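## Task

Carry the green rack holding the tubes from the counter to the desk, and carry the empty yellow rack from the desk to the counter, passing through the self-closing door. At the end both racks must stand upright, each tube must sit fully seated in a hole of the green rack, and the door must be closed. Either or both robots may be used. Any rack or tube reaching the floor is a failure, as is a robot that falls or is left leaning. Finish with the grippers open and the robots backed away.

## Robot and tools

Robots: two identical Hello Robot Stretch 3 units, r1 and r2. Each has a two-wheel differential base (0.33 m long, 0.34 m wide, with a passive omni wheel at the rear), a lift on a mast, and a single telescoping arm that reaches out to the robot's RIGHT side. The base cannot strafe; to shift the gripper forward, drive the base. Turning in place pivots about the point between the drive wheels, 0.05 m behind the front edge. With the arm in and the wrist folded, a spin sweeps a circle of radius 0.28 m; an unfolded level wrist reaches past that circle. Loose objects may occasionally get nudged by the scene.

Frames: the base frame has its origin on the floor between the drive wheels, x forward, y left, z up. hand_pose is reported in it, located where closed fingertips meet; with all wrist joints at zero its x axis is up, y points back along the arm toward the mast, z toward the robot's rear. The odometry frame is the base frame at the start of the scene. Each robot reports in its own frames, so only images, lidar_m, wrist_depth_mm and head_depth_mm reveal where one robot is relative to the other.

execute_actions: argument "actions" is a list holding one action (or none, which just returns state and images). The action is an object keyed by "r1" and/or "r2". Per robot you may give "base", "joints", and optionally "contact_limits". "base" holds exactly one of: translate_m, a relative drive in metres from where the base last measured itself, forward positive, -1 to 1; or rotate_rad, a relative in-place turn in radians, counter-clockwise (left) positive, -3.2 to 3.2. "joints" holds absolute targets by name: lift_m 0 to 1.1 (arm height on mast); arm_m 0 to 0.52 (extension); wrist_yaw_rad -1.345 to 4.42 (0 along the arm, positive swings toward the front, 3.0 folds over the base); wrist_pitch_rad -1.57 to 0.451 (0 level, negative tips fingers down); wrist_roll_rad -2.911 to 2.911 (0 fingers side by side, level); gripper_m -0.089 to 0.179 (bigger is wider; actual fingertip gap is about 0.007 m less when nearly shut and 0.025 m less when fully open, zero below 0.007); head_pan_rad -3.953 to 1.73 (0 forward, positive left, -1.57 looks along the arm); head_tilt_rad -1.53 to 0.419 (negative down). Done tolerances: lift and arm ±0.004, gripper ±0.004, wrist yaw/roll and head ±0.02, pitch ±0.05. "contact_limits" takes arm_m as a motor effort percentage, 1 to 100, at which the arm motion halts with contact_stop (about minus that value when retracting); it also caps holding force until the next action, and values above the maximum are clipped. Optional "cameras" lists camera names (r1_head_camera, r1_nav_camera, r1_wrist_camera, r2_head_camera, r2_nav_camera, r2_wrist_camera, or "all"); omitted or null means all, [] means none. All motions in an action start together and can finish at different times; none runs beyond 15 s. Anything you omit may still be pushing toward an earlier target, without the status showing it. An unknown key or out-of-range number rejects the call and nothing moves. If a result reports a stop, the remaining calls in that same reply are skipped.

wait: seconds 0 to 10; issues nothing new and returns state and images. zoom_image: camera plus region [x0, y0, x1, y1] in pixels from the top-left, at most 504 by 504, on that camera's latest full image. finished_scene: pass the current scene's number; irreversible, and the result reports success and the next task.

Result lines: base_status and joint_status tell how each commanded motion ended. For the base, done means the wheels turned the commanded amount, even if slipping. off_target means resting away from target and possibly still pushing. After contact_stop, time_out or torque_fault the old target is dropped; arm or lift that hit something go slack until commanded again (a slack lift may sag under load or keep pressing). on_its_own covers uncommanded parts; "held at" is a target, not a position. motor_effort is percent of maximum, positive toward higher joint values, bracket = peak during the last action; readings carry fixed bias and noise. Positive wheel effort pushes forward. lidar_m: 12 sectors of 30 degrees, first straight ahead then counter-clockwise (4th left, 7th behind, 10th right), distances in metres at 0.17 m height, range 0.15 to 12, "-" nothing; misses glass and thin legs, sees other robots, own parts can block sectors 5, 6, 9, 10. wrist_depth_mm (45 to 1000) and head_depth_mm (280 to 4000, sideways image) are 7x7 grids of median depth. base_odometry counts wheel turns; heading in radians, left positive. turned_by_wheels and turned_by_imu give turning since last result. base_tilt in degrees, forward and right positive, with a fixed bias of up to about 4.

Speed: the base reaches 0.30 m/s and 1.9 rad/s only when stowed (lift_m under 0.30, arm_m under 0.03, wrist_yaw_rad over 2.54); otherwise 0.10 m/s and 0.63 rad/s.

Gripper: close below the object's width to grasp; open at least 0.02 beyond where contact happened to let go. Readings do not confirm a grasp. The stall guard weakens grip on overly hard squeezes; send a new value to regrip.

Avoid: fold or unfold the wrist only with lift_m within 0.32 to 0.95, pitch -0.4 and roll near 0; once folded, lift can go to 0.25. With yaw below -0.4 keep pitch at -0.5 or lower. Robots pressing on each other fails the run; a base already touching another robot presses hard with even millimetres more driving. Two robots' travel differs by up to 2.5 cm per metre, so sharing a load can tip one. Pushing the arm into something rigid with the gripper above about 0.45 m can tip the robot, more so after a second push or with a raised contact limit. Driving while gripping or hooking something fixed, or snagging furniture (especially reversing), can tip it: reverse the last move in small steps, free the gripper, and drop lift_m to about 0.2 if still leaning. Base, wrist and head have no contact stop; sustained wrist strain shuts that servo off for 10 s. Never let racks or tubes fall, and avoid slams and hard hits.

Each tool is called after "Emit:" as name(argument=value, ...), one argument or row to a line, values as JSON.

## Session

Emit:
execute_actions(
  actions=[],
)

Scene clock: 0.00 s.
r1.base_odometry: x=+0.000 y=+0.000 heading=+0.000 (m, m, rad; r1's odometry frame)
r1.turned_by_wheels: +0.000 (rad since the last result)
r1.turned_by_imu: +0.000 (rad since the last result)
r1.base_tilt: forward=-1.2 right=+0.5 (deg)
r1.lidar_m: 1.65 2.46 1.29 1.10 1.09 1.18 0.98 0.97 1.05 0.94 0.93 1.00
r1.head_depth_mm: 1383 1473 1456 1442 1299 1284 1280 / 1589 1689 1696 1687 1660 1652 1633 / 1881 1949 2025 2005 1971 1952 1932 / 2088 2340 2289 2257 2212 2162 2119 / 2106 2829 2813 2841 2870 2805 2409 / 2117 2707 2758 2803 2773 2752 2370 / 2150 2619 2641 2650 2694 2668 2361
r1.base_status: not commanded
r1.joint_positions: lift_m=+0.377 arm_m=-0.001 wrist_yaw_rad=+3.044 wrist_pitch_rad=-0.540 wrist_roll_rad=-0.013 gripper_m=+0.037 head_pan_rad=+0.005 head_tilt_rad=-0.004
r1.joint_status: not commanded
r1.motor_effort: left_wheel=+0 right_wheel=+0 lift_m=+22 arm_m=+0 wrist_yaw_rad=+0 wrist_pitch_rad=+5 wrist_roll_rad=+0 gripper_m=-1 head_pan_rad=-1 head_tilt_rad=+2 (%)
r1.hand_pose: x=-0.0010 y=+0.0627 z=+0.3635 quat_wxyz=(+0.221, +0.685, +0.157, +0.676) (m; r1's base frame)
r1.wrist_depth_mm: 816 - - - - - - / 883 948 - - - - - / 860 856 856 871 872 888 854 / 720 715 730 707 724 716 719 / 606 603 - 626 625 619 607 / 531 546 - 560 528 535 536 / 465 - - - 475 471 478
r2.base_odometry: x=+0.000 y=+0.000 heading=+0.000 (m, m, rad; r2's odometry frame)
r2.turned_by_wheels: +0.000 (rad since the last result)
r2.turned_by_imu: +0.000 (rad since the last result)
r2.base_tilt: forward=-1.7 right=-0.2 (deg)
r2.lidar_m: 0.95 0.97 1.30 2.03 2.09 1.74 1.67 1.70 1.15 1.10 1.13 0.99
r2.head_depth_mm: 931 925 924 922 919 914 910 / 927 923 920 916 911 910 908 / 922 918 911 913 909 903 902 / 916 913 910 905 901 905 894 / 912 906 906 902 897 895 890 / 909 904 898 898 893 892 887 / 905 899 898 891 891 883 885
r2.base_status: not commanded
r2.joint_positions: lift_m=+0.429 arm_m=+0.001 wrist_yaw_rad=+3.020 wrist_pitch_rad=-0.587 wrist_roll_rad=+0.014 gripper_m=+0.037 head_pan_rad=+0.015 head_tilt_rad=+0.014
r2.joint_status: not commanded
r2.motor_effort: left_wheel=+0 right_wheel=+0 lift_m=+22 arm_m=+0 wrist_yaw_rad=+1 wrist_pitch_rad=+5 wrist_roll_rad=+1 gripper_m=-1 head_pan_rad=+0 head_tilt_rad=+1 (%)
r2.hand_pose: x=+0.0030 y=+0.0527 z=+0.4062 quat_wxyz=(+0.247, +0.692, +0.162, +0.659) (m; r2's base frame)
r2.wrist_depth_mm: - - - - - - 924 / - - - - - - 935 / 892 899 914 902 939 955 888 / 730 743 761 773 784 790 809 / 635 650 - 672 674 684 688 / 561 572 - 593 594 597 596 / 504 - - - 525 530 535
pictures: r1_head_camera (sideways: a quarter turn clockwise sets it upright), r1_nav_camera (sideways: a quarter turn counterclockwise sets it upright), r1_wrist_camera, r2_head_camera (sideways: a quarter turn clockwise sets it upright), r2_nav_camera (sideways: a quarter turn counterclockwise sets it upright), r2_wrist_camera
Images, in order (width x height): r1_head_camera 896x504, r1_nav_camera 672x504, r1_wrist_camera 644x364, r2_head_camera 896x504, r2_nav_camera 672x504, r2_wrist_camera 644x364.

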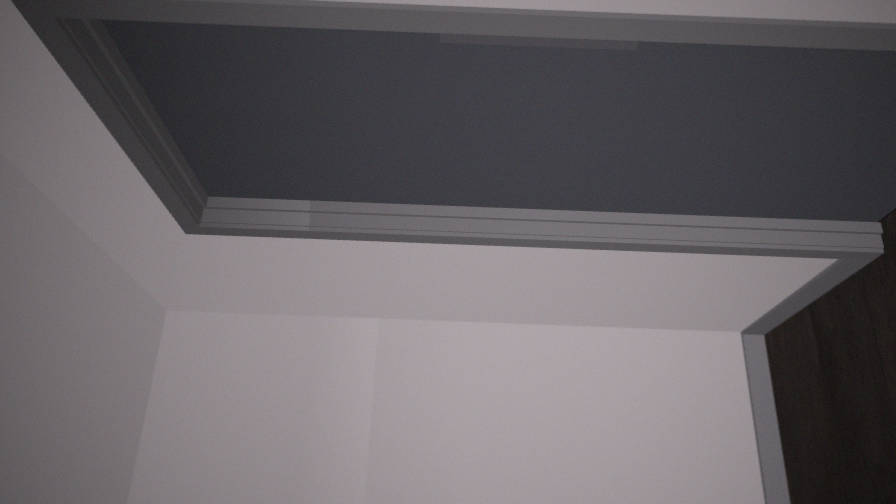

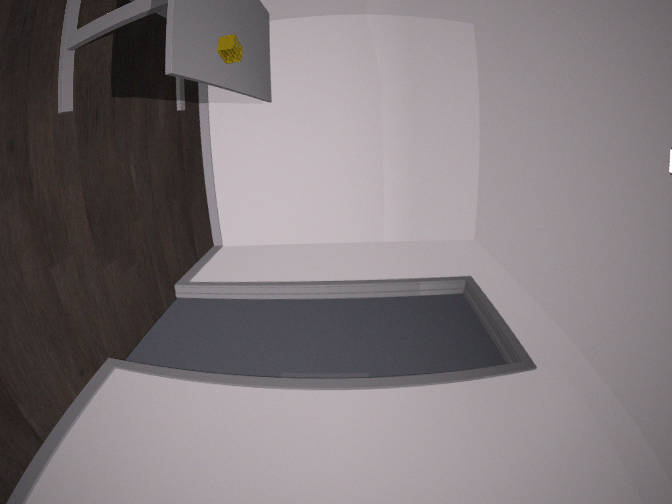

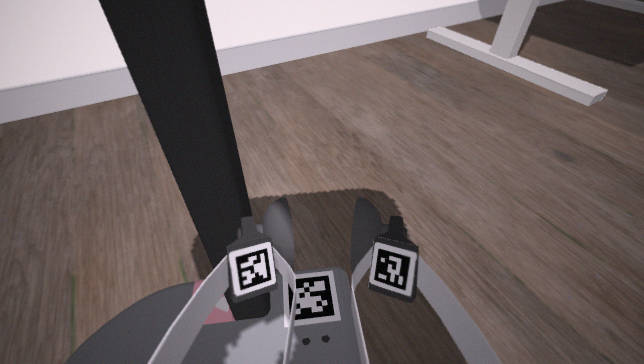

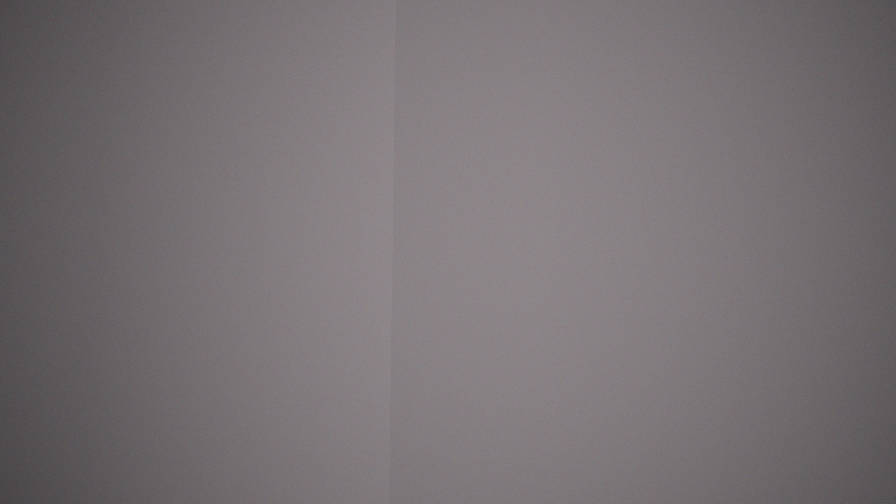

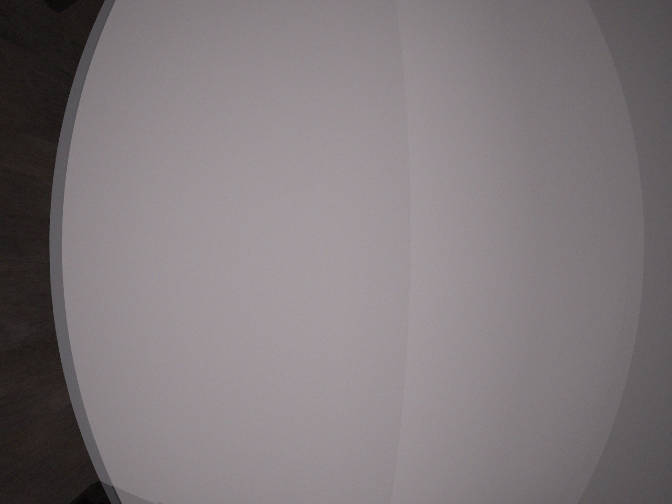

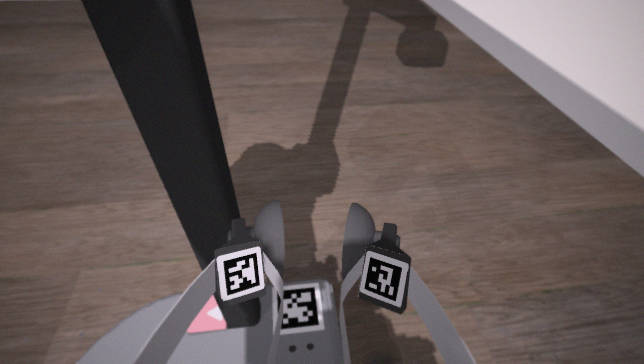

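Emit:
execute_actions(
  actions=[
    {"r1":{"joints":{"head_pan_rad":-1.0,"head_tilt_rad":-0.5}},"r2":{"joints":{"head_pan_rad":-2.5,"head_tilt_rad":-0.5}}},
  ],
  cameras=["r1_head_camera","r1_nav_camera","r2_head_camera","r2_nav_camera"],
)

Emit:
execute_actions(
  actions=[
    {"r1":{"joints":{"head_pan_rad":-2.6,"head_tilt_rad":-0.5}},"r2":{"joints":{"head_pan_rad":1.5,"head_tilt_rad":-0.5}}},
  ],
  cameras=["r1_head_camera","r1_nav_camera","r2_head_camera","r2_nav_camera"],
)

Scene clock: 12.30 s.
r1.base_odometry: x=+0.000 y=+0.000 heading=+0.000 (m, m, rad; r1's odometry frame)
r1.turned_by_wheels: +0.000 (rad since the last result)
r1.turned_by_imu: -0.001 (rad since the last result)
r1.base_tilt: forward=-1.1 right=+0.6 (deg)
r1.lidar_m: 1.66 2.45 1.29 1.10 1.09 1.18 0.98 0.97 1.05 0.94 0.93 1.01
r1.head_depth_mm: 751 811 880 957 1054 1174 1296 / 763 822 892 980 1078 1197 1307 / 776 839 910 1002 1104 1226 1332 / 786 853 935 1020 1125 1257 1350 / 801 871 944 1040 1151 1298 1354 / 817 883 967 1059 1178 1328 1355 / 829 903 981 1086 1205 1364 1345
r1.base_status: not commanded
r1.joint_positions: lift_m=+0.377 arm_m=-0.001 wrist_yaw_rad=+3.044 wrist_pitch_rad=-0.540 wrist_roll_rad=-0.013 gripper_m=+0.037 head_pan_rad=-0.993 head_tilt_rad=-0.493
r1.joint_status: all done
r1.motor_effort: left_wheel=+0(0) right_wheel=+0(0) lift_m=+22(22) arm_m=+0(0) wrist_yaw_rad=+0(0) wrist_pitch_rad=+6(6) wrist_roll_rad=+0(0) gripper_m=+0(0) head_pan_rad=-2(42) head_tilt_rad=-3(32) (%)
r1.hand_pose: x=-0.0010 y=+0.0627 z=+0.3635 quat_wxyz=(+0.221, +0.685, +0.157, +0.676) (m; r1's base frame)
r1.wrist_depth_mm: 835 - - - - - - / 892 948 - - - - - / 861 850 866 875 863 872 879 / 706 734 716 721 717 713 712 / 613 616 - 615 624 607 620 / 533 551 - 552 519 535 533 / 470 - - - 469 469 474
r2.base_odometry: x=+0.000 y=+0.000 heading=+0.000 (m, m, rad; r2's odometry frame)
r2.turned_by_wheels: +0.000 (rad since the last result)
r2.turned_by_imu: -0.001 (rad since the last result)
r2.base_tilt: forward=-1.7 right=-0.1 (deg)
r2.lidar_m: 0.95 0.97 1.30 2.04 2.10 1.74 1.66 1.71 1.15 1.10 1.13 1.00
r2.head_depth_mm: 1437 1545 1653 1801 1922 1624 1333 / 1526 1631 1784 1923 1986 1619 1337 / 1633 1747 1880 2051 2060 1617 1339 / 1720 1871 2034 2244 2035 1616 1334 / 1827 2011 2182 2403 2055 1615 1329 / 1961 2122 2273 2391 1831 1608 1330 / 1866 1985 1393 1425 1520 1589 1321
r2.base_status: not commanded
r2.joint_positions: lift_m=+0.429 arm_m=+0.001 wrist_yaw_rad=+3.020 wrist_pitch_rad=-0.587 wrist_roll_rad=+0.014 gripper_m=+0.037 head_pan_rad=-2.493 head_tilt_rad=-0.493
r2.joint_status: all done
r2.motor_effort: left_wheel=+0(0) right_wheel=+0(0) lift_m=+22(22) arm_m=+0(0) wrist_yaw_rad=+1(1) wrist_pitch_rad=+5(5) wrist_roll_rad=+0(0) gripper_m=-1(0) head_pan_rad=-4(49) head_tilt_rad=-2(26) (%)
r2.hand_pose: x=+0.0030 y=+0.0527 z=+0.4062 quat_wxyz=(+0.247, +0.692, +0.162, +0.659) (m; r2's base frame)
r2.wrist_depth_mm: - - - - - - 917 / - - - - - - 949 / 886 886 896 927 947 957 907 / 746 741 773 772 785 795 810 / 642 646 - 668 675 682 685 / 566 571 - 594 599 587 602 / 501 - - - 516 527 535
pictures: r1_head_camera (sideways: a quarter turn clockwise sets it upright), r1_nav_camera (sideways: a quarter turn counterclockwise sets it upright), r2_head_camera (sideways: a quarter turn clockwise sets it upright), r2_nav_camera (sideways: a quarter turn counterclockwise sets it upright)
Images, in order (width x height): r1_head_camera 896x504, r1_nav_camera 672x504, r2_head_camera 896x504, r2_nav_camera 672x504.

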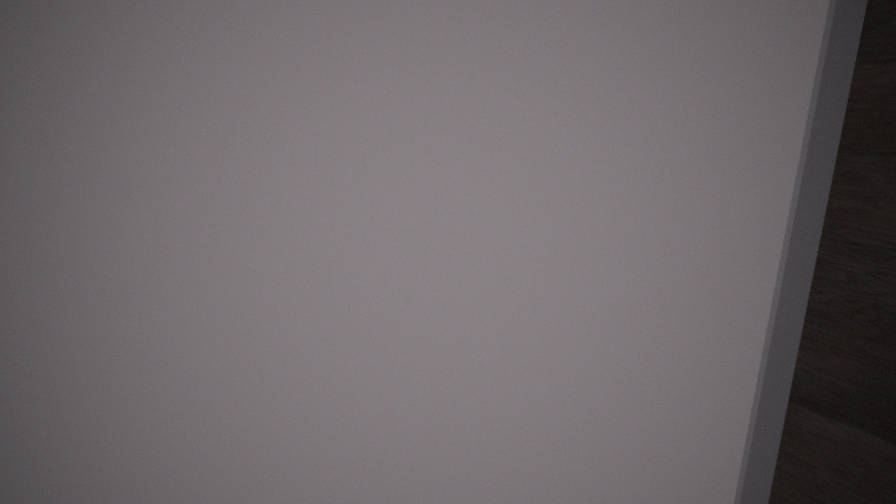

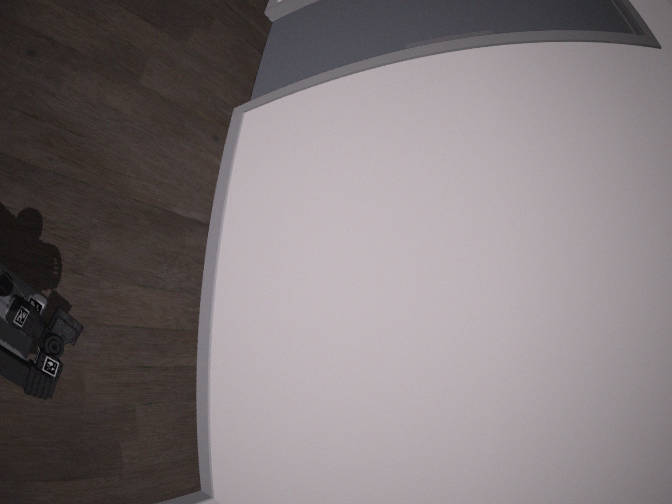

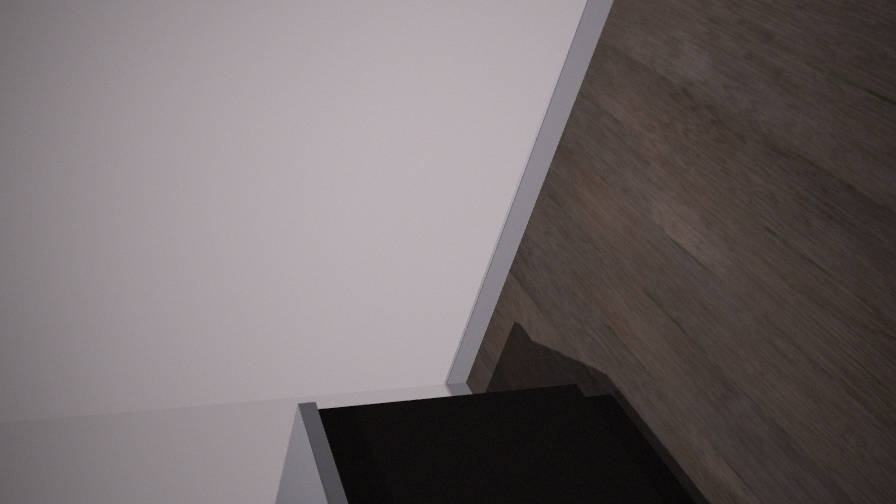

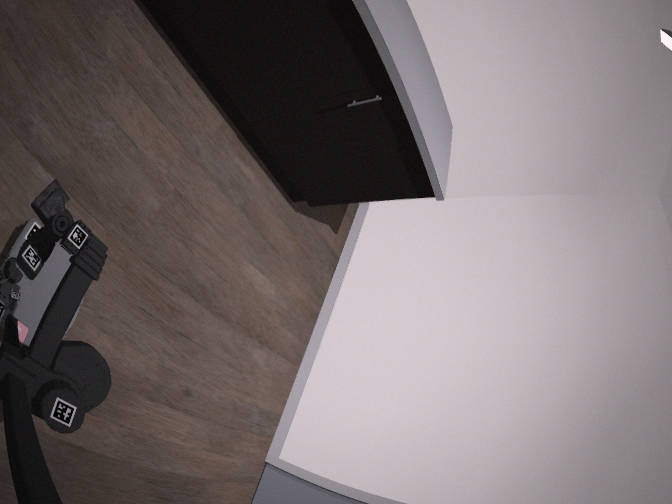

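Scene clock: 14.67 s.
r1.base_odometry: x=+0.000 y=+0.000 heading=+0.000 (m, m, rad; r1's odometry frame)
r1.turned_by_wheels: +0.000 (rad since the last result)
r1.turned_by_imu: +0.000 (rad since the last result)
r1.base_tilt: forward=-1.1 right=+0.5 (deg)
r1.lidar_m: 1.66 2.45 1.29 1.10 1.09 1.18 0.98 0.97 1.05 0.93 0.93 1.00
r1.head_depth_mm: 797 858 934 1018 1124 1251 1348 / 807 873 950 1039 1141 1270 1357 / 820 885 962 1055 1164 1299 1369 / 832 897 975 1070 1182 1334 1362 / 843 911 990 1093 1214 1356 1352 / 855 926 1011 1107 1235 1396 1348 / 865 939 1026 1132 1262 1414 1344
r1.base_status: not commanded
r1.joint_positions: lift_m=+0.377 arm_m=-0.001 wrist_yaw_rad=+3.044 wrist_pitch_rad=-0.540 wrist_roll_rad=-0.013 gripper_m=+0.037 head_pan_rad=-2.593 head_tilt_rad=-0.494
r1.joint_status: all done
r1.motor_effort: left_wheel=+0(0) right_wheel=+0(0) lift_m=+22(22) arm_m=+0(0) wrist_yaw_rad=+0(0) wrist_pitch_rad=+6(6) wrist_roll_rad=+0(0) gripper_m=+0(1) head_pan_rad=-2(41) head_tilt_rad=-3(3) (%)
r1.hand_pose: x=-0.0010 y=+0.0627 z=+0.3635 quat_wxyz=(+0.221, +0.685, +0.157, +0.676) (m; r1's base frame)
r1.wrist_depth_mm: 822 - - - - - - / 874 963 - - - - - / 852 858 858 860 858 877 862 / 712 720 732 716 720 728 727 / 609 615 - 613 630 617 612 / 533 549 - 563 520 537 536 / 468 - - - 472 474 474
r2.base_odometry: x=+0.000 y=+0.000 heading=+0.000 (m, m, rad; r2's odometry frame)
r2.turned_by_wheels: +0.000 (rad since the last result)
r2.turned_by_imu: -0.001 (rad since the last result)
r2.base_tilt: forward=-1.6 right=-0.2 (deg)
r2.lidar_m: 0.95 0.97 1.31 2.03 2.09 1.74 1.66 1.71 1.15 1.10 1.13 1.00
r2.head_depth_mm: 1816 1933 2072 2117 1974 1622 1342 / 1797 1957 2149 2379 2063 1611 1335 / 1782 1905 2112 2334 2059 1618 1336 / 1745 1895 2084 2296 2035 1620 1341 / 1733 1880 2058 2233 2028 1616 1337 / 1715 1843 2008 2231 2040 1608 1331 / 1689 1825 2005 2185 2025 1600 1328
r2.base_status: not commanded
r2.joint_positions: lift_m=+0.429 arm_m=+0.001 wrist_yaw_rad=+3.020 wrist_pitch_rad=-0.587 wrist_roll_rad=+0.014 gripper_m=+0.037 head_pan_rad=+1.493 head_tilt_rad=-0.493
r2.joint_status: all done
r2.motor_effort: left_wheel=+0(0) right_wheel=+0(0) lift_m=+22(22) arm_m=+0(0) wrist_yaw_rad=+0(0) wrist_pitch_rad=+5(5) wrist_roll_rad=+1(0) gripper_m=-1(0) head_pan_rad=+4(49) head_tilt_rad=-2(1) (%)
r2.hand_pose: x=+0.0030 y=+0.0527 z=+0.4062 quat_wxyz=(+0.247, +0.692, +0.162, +0.659) (m; r2's base frame)
r2.wrist_depth_mm: - - - - - - 917 / - - - - - - 917 / 879 890 910 923 925 941 894 / 735 747 763 772 796 794 803 / 641 633 - 662 673 681 693 / 565 567 - 597 595 589 601 / 503 - - - 519 533 532
pictures: r1_head_camera (sideways: a quarter turn clockwise sets it upright), r1_nav_camera (sideways: a quarter turn counterclockwise sets it upright), r2_head_camera (sideways: a quarter turn clockwise sets it upright), r2_nav_camera (sideways: a quarter turn counterclockwise sets it upright)
Images, in order (width x height): r1_head_camera 896x504, r1_nav_camera 672x504, r2_head_camera 896x504, r2_nav_camera 672x504.

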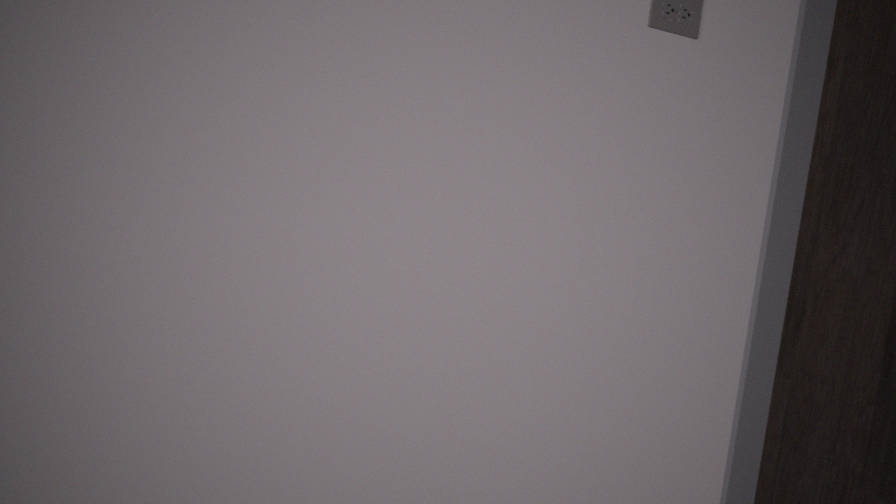

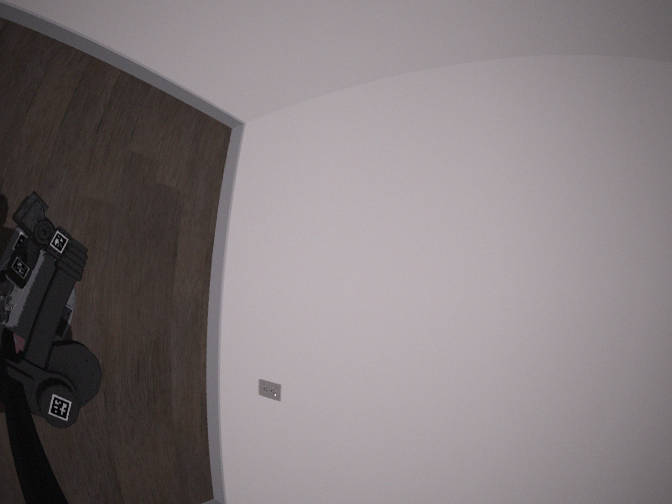

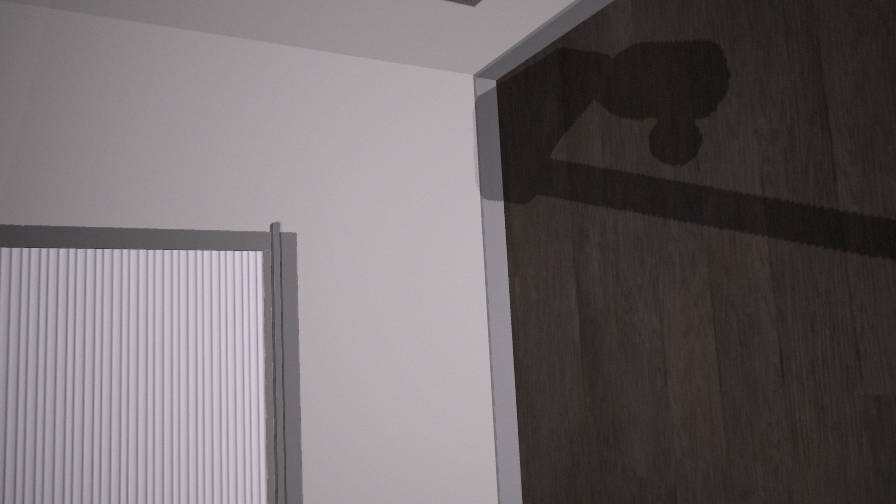

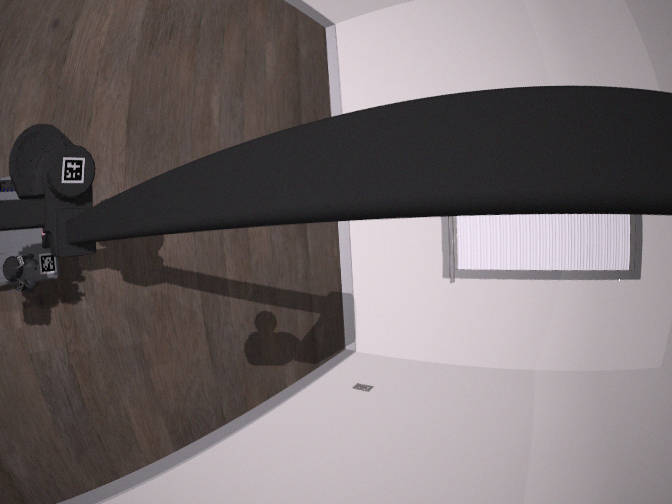

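Emit:
execute_actions(
  actions=[
    {"r1":{"joints":{"head_pan_rad":-0.3,"head_tilt_rad":-0.35}},"r2":{"joints":{"head_pan_rad":-1.8,"head_tilt_rad":-0.35}}},
  ],
  cameras=["r1_head_camera","r1_nav_camera","r2_head_camera","r2_nav_camera"],
)

Scene clock: 38.50 s.
r1.base_odometry: x=+0.000 y=+0.000 heading=+0.000 (m, m, rad; r1's odometry frame)
r1.turned_by_wheels: +0.000 (rad since the last result)
r1.turned_by_imu: -0.001 (rad since the last result)
r1.base_tilt: forward=-1.2 right=+0.5 (deg)
r1.lidar_m: 1.66 2.44 1.29 1.10 1.09 1.18 0.98 0.97 1.05 0.94 0.93 1.01
r1.head_depth_mm: 928 964 1009 1051 1102 1140 1206 / 1016 1055 1105 1155 1215 1272 1334 / 1107 1162 1216 1285 1350 1429 1458 / 1226 1267 1342 1433 1516 1624 1521 / 1490 1581 1674 1770 1921 1874 1503 / 1678 1806 1941 2085 2208 1857 1499 / 1846 1956 2084 2282 2327 1842 1483
r1.base_status: not commanded
r1.joint_positions: lift_m=+0.377 arm_m=-0.001 wrist_yaw_rad=+3.044 wrist_pitch_rad=-0.540 wrist_roll_rad=-0.013 gripper_m=+0.037 head_pan_rad=-0.307 head_tilt_rad=-0.359
r1.joint_status: all done
r1.motor_effort: left_wheel=+0(0) right_wheel=+0(0) lift_m=+22(22) arm_m=+0(0) wrist_yaw_rad=+0(0) wrist_pitch_rad=+6(6) wrist_roll_rad=+0(0) gripper_m=+0(0) head_pan_rad=+3(40) head_tilt_rad=+5(16) (%)
r1.hand_pose: x=-0.0010 y=+0.0627 z=+0.3635 quat_wxyz=(+0.221, +0.685, +0.157, +0.676) (m; r1's base frame)
r1.wrist_depth_mm: 830 - - - - - - / 881 963 - - - - - / 861 851 862 864 871 864 882 / 705 720 739 708 715 708 716 / 611 611 - 610 615 604 617 / 539 543 - 560 521 532 536 / 472 - - - 472 467 472
r2.base_odometry: x=+0.000 y=+0.000 heading=+0.000 (m, m, rad; r2's odometry frame)
r2.turned_by_wheels: +0.000 (rad since the last result)
r2.turned_by_imu: -0.001 (rad since the last result)
r2.base_tilt: forward=-1.8 right=-0.2 (deg)
r2.lidar_m: 0.95 0.98 1.30 2.03 2.09 1.74 1.66 1.71 1.15 1.10 1.13 0.99
r2.head_depth_mm: 1673 1800 1917 1322 1408 1544 1488 / 1626 1745 1849 1286 1363 1487 1476 / 1582 1668 1782 1241 1312 1423 1480 / 1539 1640 1728 1220 1263 1374 1479 / 1489 1596 1678 1173 1227 1322 1435 / 1455 1552 1634 1140 1186 1266 1389 / 1426 1500 1593 1129 1149 1234 1359
r2.base_status: not commanded
r2.joint_positions: lift_m=+0.429 arm_m=+0.001 wrist_yaw_rad=+3.020 wrist_pitch_rad=-0.587 wrist_roll_rad=+0.014 gripper_m=+0.037 head_pan_rad=-1.793 head_tilt_rad=-0.359
r2.joint_status: all done
r2.motor_effort: left_wheel=+1(0) right_wheel=+0(0) lift_m=+22(22) arm_m=+0(1) wrist_yaw_rad=+1(0) wrist_pitch_rad=+5(5) wrist_roll_rad=+1(0) gripper_m=+0(0) head_pan_rad=-4(49) head_tilt_rad=+4(17) (%)
r2.hand_pose: x=+0.0030 y=+0.0527 z=+0.4062 quat_wxyz=(+0.247, +0.692, +0.162, +0.659) (m; r2's base frame)
r2.wrist_depth_mm: - - - - - - 918 / - - - - - - 937 / 898 882 901 913 942 952 903 / 732 747 765 771 769 785 804 / 641 643 - 664 672 687 702 / 564 574 - 602 599 595 601 / 500 - - - 517 527 532
pictures: r1_head_camera (sideways: a quarter turn clockwise sets it upright), r1_nav_camera (sideways: a quarter turn counterclockwise sets it upright), r2_head_camera (sideways: a quarter turn clockwise sets it upright), r2_nav_camera (sideways: a quarter turn counterclockwise sets it upright)
Images, in order (width x height): r1_head_camera 896x504, r1_nav_camera 672x504, r2_head_camera 896x504, r2_nav_camera 672x504.

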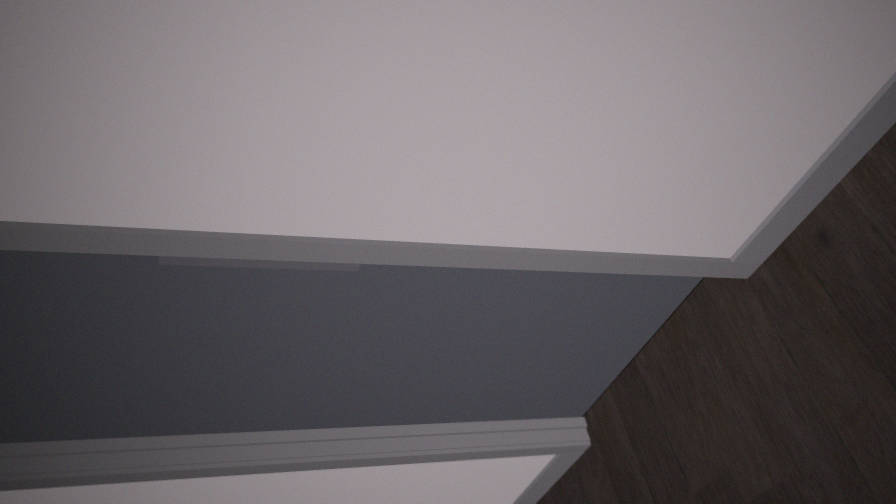

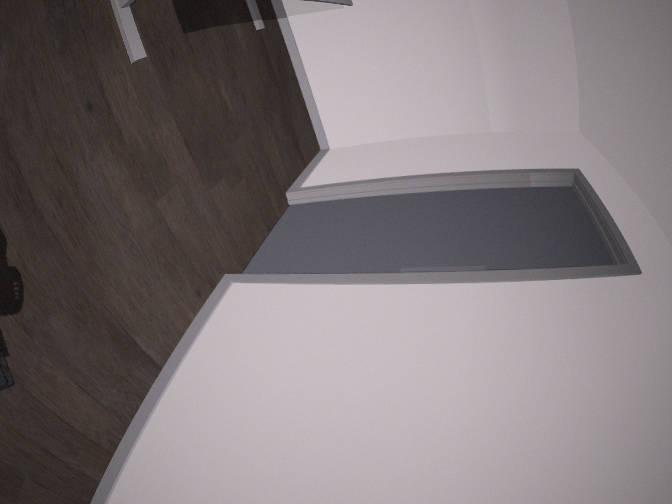

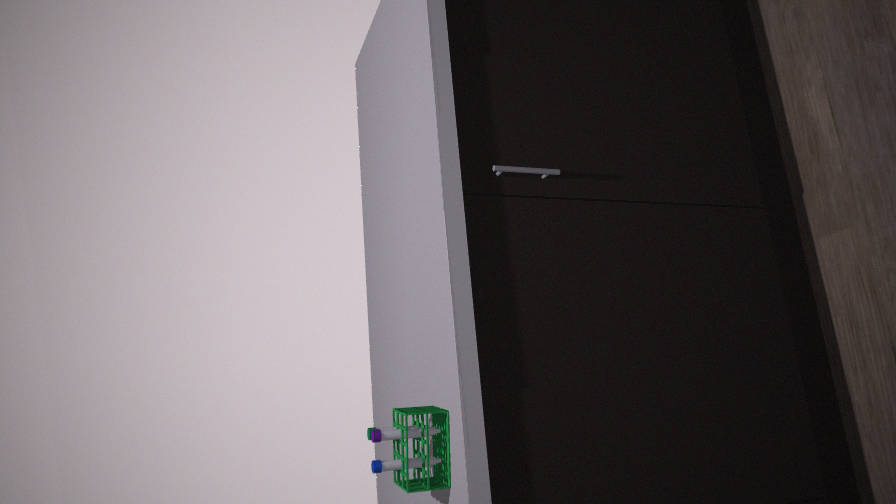

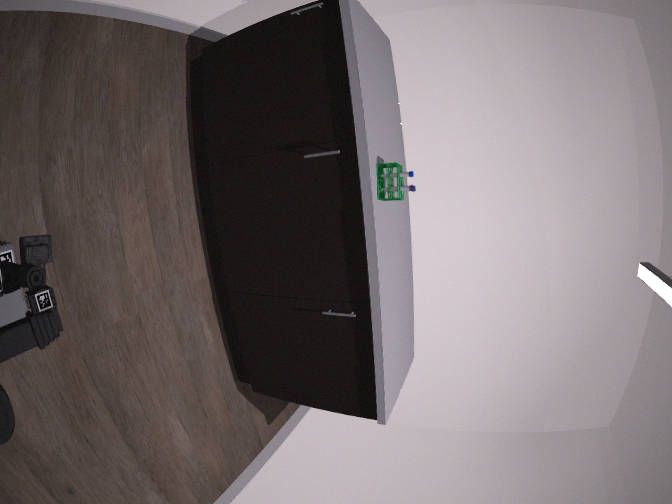

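Emit:
execute_actions(
  actions=[
    {"r1":{"base":{"rotate_rad":0.9},"joints":{"head_pan_rad":0,"head_tilt_rad":-0.5}},"r2":{"joints":{"head_pan_rad":-3.5,"head_tilt_rad":-0.3}}},
  ],
  cameras=["r1_head_camera","r1_nav_camera","r2_head_camera","r2_nav_camera"],
)

Scene clock: 68.27 s.
r1.base_odometry: x=+0.000 y=+0.000 heading=+0.900 (m, m, rad; r1's odometry frame)
r1.turned_by_wheels: +0.900 (rad since the last result)
r1.turned_by_imu: +0.898 (rad since the last result)
r1.base_tilt: forward=-1.0 right=+0.5 (deg)
r1.lidar_m: 1.29 1.14 1.09 1.12 1.01 0.97 1.00 0.97 0.93 0.96 1.29 2.78
r1.head_depth_mm: 2411 2580 2229 2748 2078 1667 1378 / 2526 2706 1867 1449 2065 1649 1372 / 2428 2681 1850 1359 2062 1616 1373 / 2004 2182 1835 1424 1981 1631 1366 / 1723 1851 1784 1472 1899 1637 1350 / 1501 1612 1670 1835 1943 1622 1354 / 1340 1417 1490 1604 1728 1607 1342
r1.base_status: done
r1.joint_positions: lift_m=+0.377 arm_m=-0.001 wrist_yaw_rad=+3.044 wrist_pitch_rad=-0.540 wrist_roll_rad=-0.013 gripper_m=+0.037 head_pan_rad=-0.007 head_tilt_rad=-0.494
r1.joint_status: all done
r1.motor_effort: left_wheel=-3(7) right_wheel=+3(9) lift_m=+22(22) arm_m=+0(1) wrist_yaw_rad=+0(0) wrist_pitch_rad=+6(6) wrist_roll_rad=+0(0) gripper_m=+0(1) head_pan_rad=+3(24) head_tilt_rad=-3(18) (%)
r1.hand_pose: x=-0.0010 y=+0.0627 z=+0.3635 quat_wxyz=(+0.221, +0.685, +0.157, +0.676) (m; r1's base frame)
r1.wrist_depth_mm: 815 - - - - 911 861 / 851 - - - - - 914 / 821 870 871 872 861 855 860 / 720 708 728 707 720 719 711 / 609 614 - 604 633 610 612 / 529 546 - 564 521 537 535 / 478 - - - 470 469 472
r2.base_odometry: x=+0.000 y=+0.000 heading=+0.000 (m, m, rad; r2's odometry frame)
r2.turned_by_wheels: +0.000 (rad since the last result)
r2.turned_by_imu: -0.001 (rad since the last result)
r2.base_tilt: forward=-1.6 right=-0.1 (deg)
r2.lidar_m: 0.95 0.98 1.30 2.03 2.09 1.74 1.66 1.71 1.15 1.10 1.13 0.99
r2.head_depth_mm: 1824 1935 2053 2193 2376 1986 1555 / 1725 1849 1954 2074 2258 1984 1557 / 1659 1768 1849 1990 2103 1981 1553 / 1587 1675 1762 1890 1999 1988 1551 / 1526 1605 1698 1786 1913 1971 1559 / 1461 1528 1601 1690 1815 1866 1546 / 1414 1476 1558 1619 1729 1824 1546
r2.base_status: not commanded
r2.joint_positions: lift_m=+0.429 arm_m=+0.001 wrist_yaw_rad=+3.020 wrist_pitch_rad=-0.587 wrist_roll_rad=+0.014 gripper_m=+0.037 head_pan_rad=-3.493 head_tilt_rad=-0.310
r2.joint_status: all done
r2.motor_effort: left_wheel=+1(0) right_wheel=+0(0) lift_m=+22(22) arm_m=+0(0) wrist_yaw_rad=+0(0) wrist_pitch_rad=+5(5) wrist_roll_rad=+0(1) gripper_m=-1(1) head_pan_rad=-4(48) head_tilt_rad=+4(8) (%)
r2.hand_pose: x=+0.0030 y=+0.0527 z=+0.4062 quat_wxyz=(+0.247, +0.692, +0.162, +0.659) (m; r2's base frame)
r2.wrist_depth_mm: - - - - - - 919 / - - - - - - 941 / 896 901 893 917 943 960 911 / 739 752 768 784 776 795 809 / 641 642 - 662 671 679 687 / 565 569 - 598 591 589 598 / 504 - - - 515 529 529
pictures: r1_head_camera (sideways: a quarter turn clockwise sets it upright), r1_nav_camera (sideways: a quarter turn counterclockwise sets it upright), r2_head_camera (sideways: a quarter turn clockwise sets it upright), r2_nav_camera (sideways: a quarter turn counterclockwise sets it upright)
Images, in order (width x height): r1_head_camera 896x504, r1_nav_camera 672x504, r2_head_camera 896x504, r2_nav_camera 672x504.

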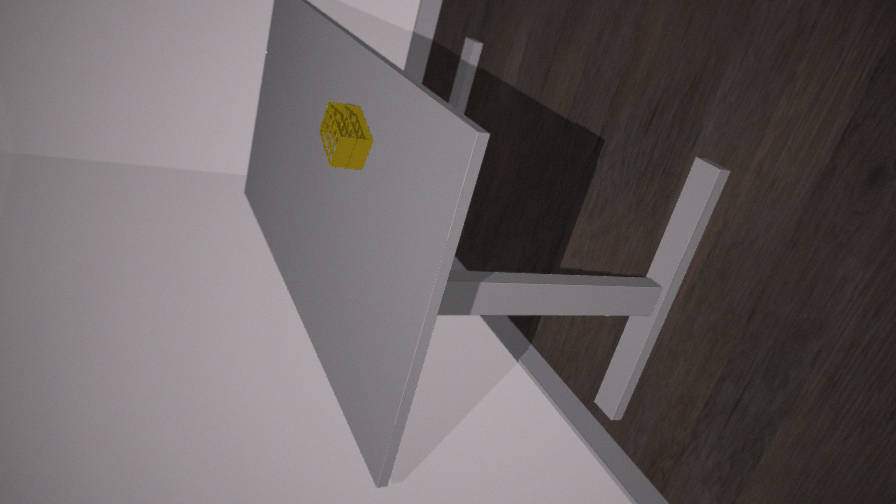

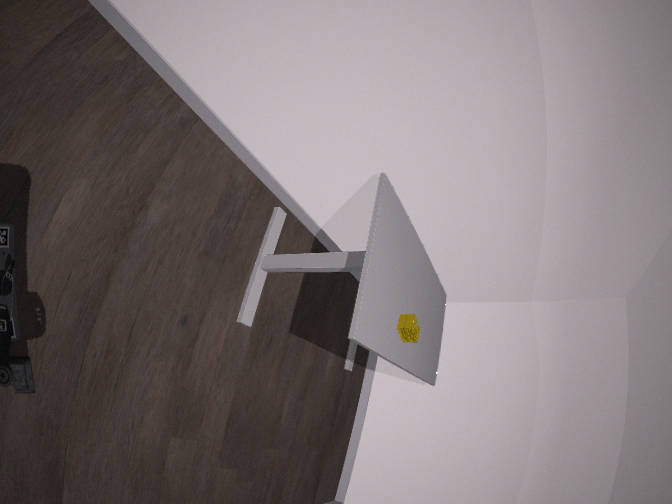

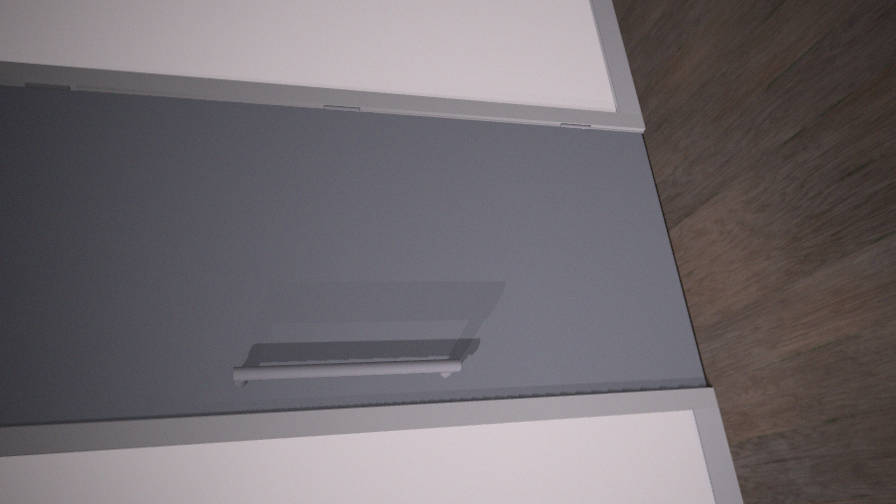

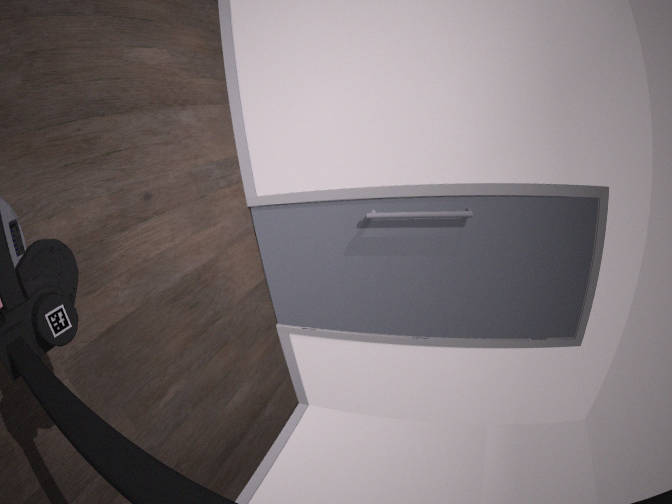

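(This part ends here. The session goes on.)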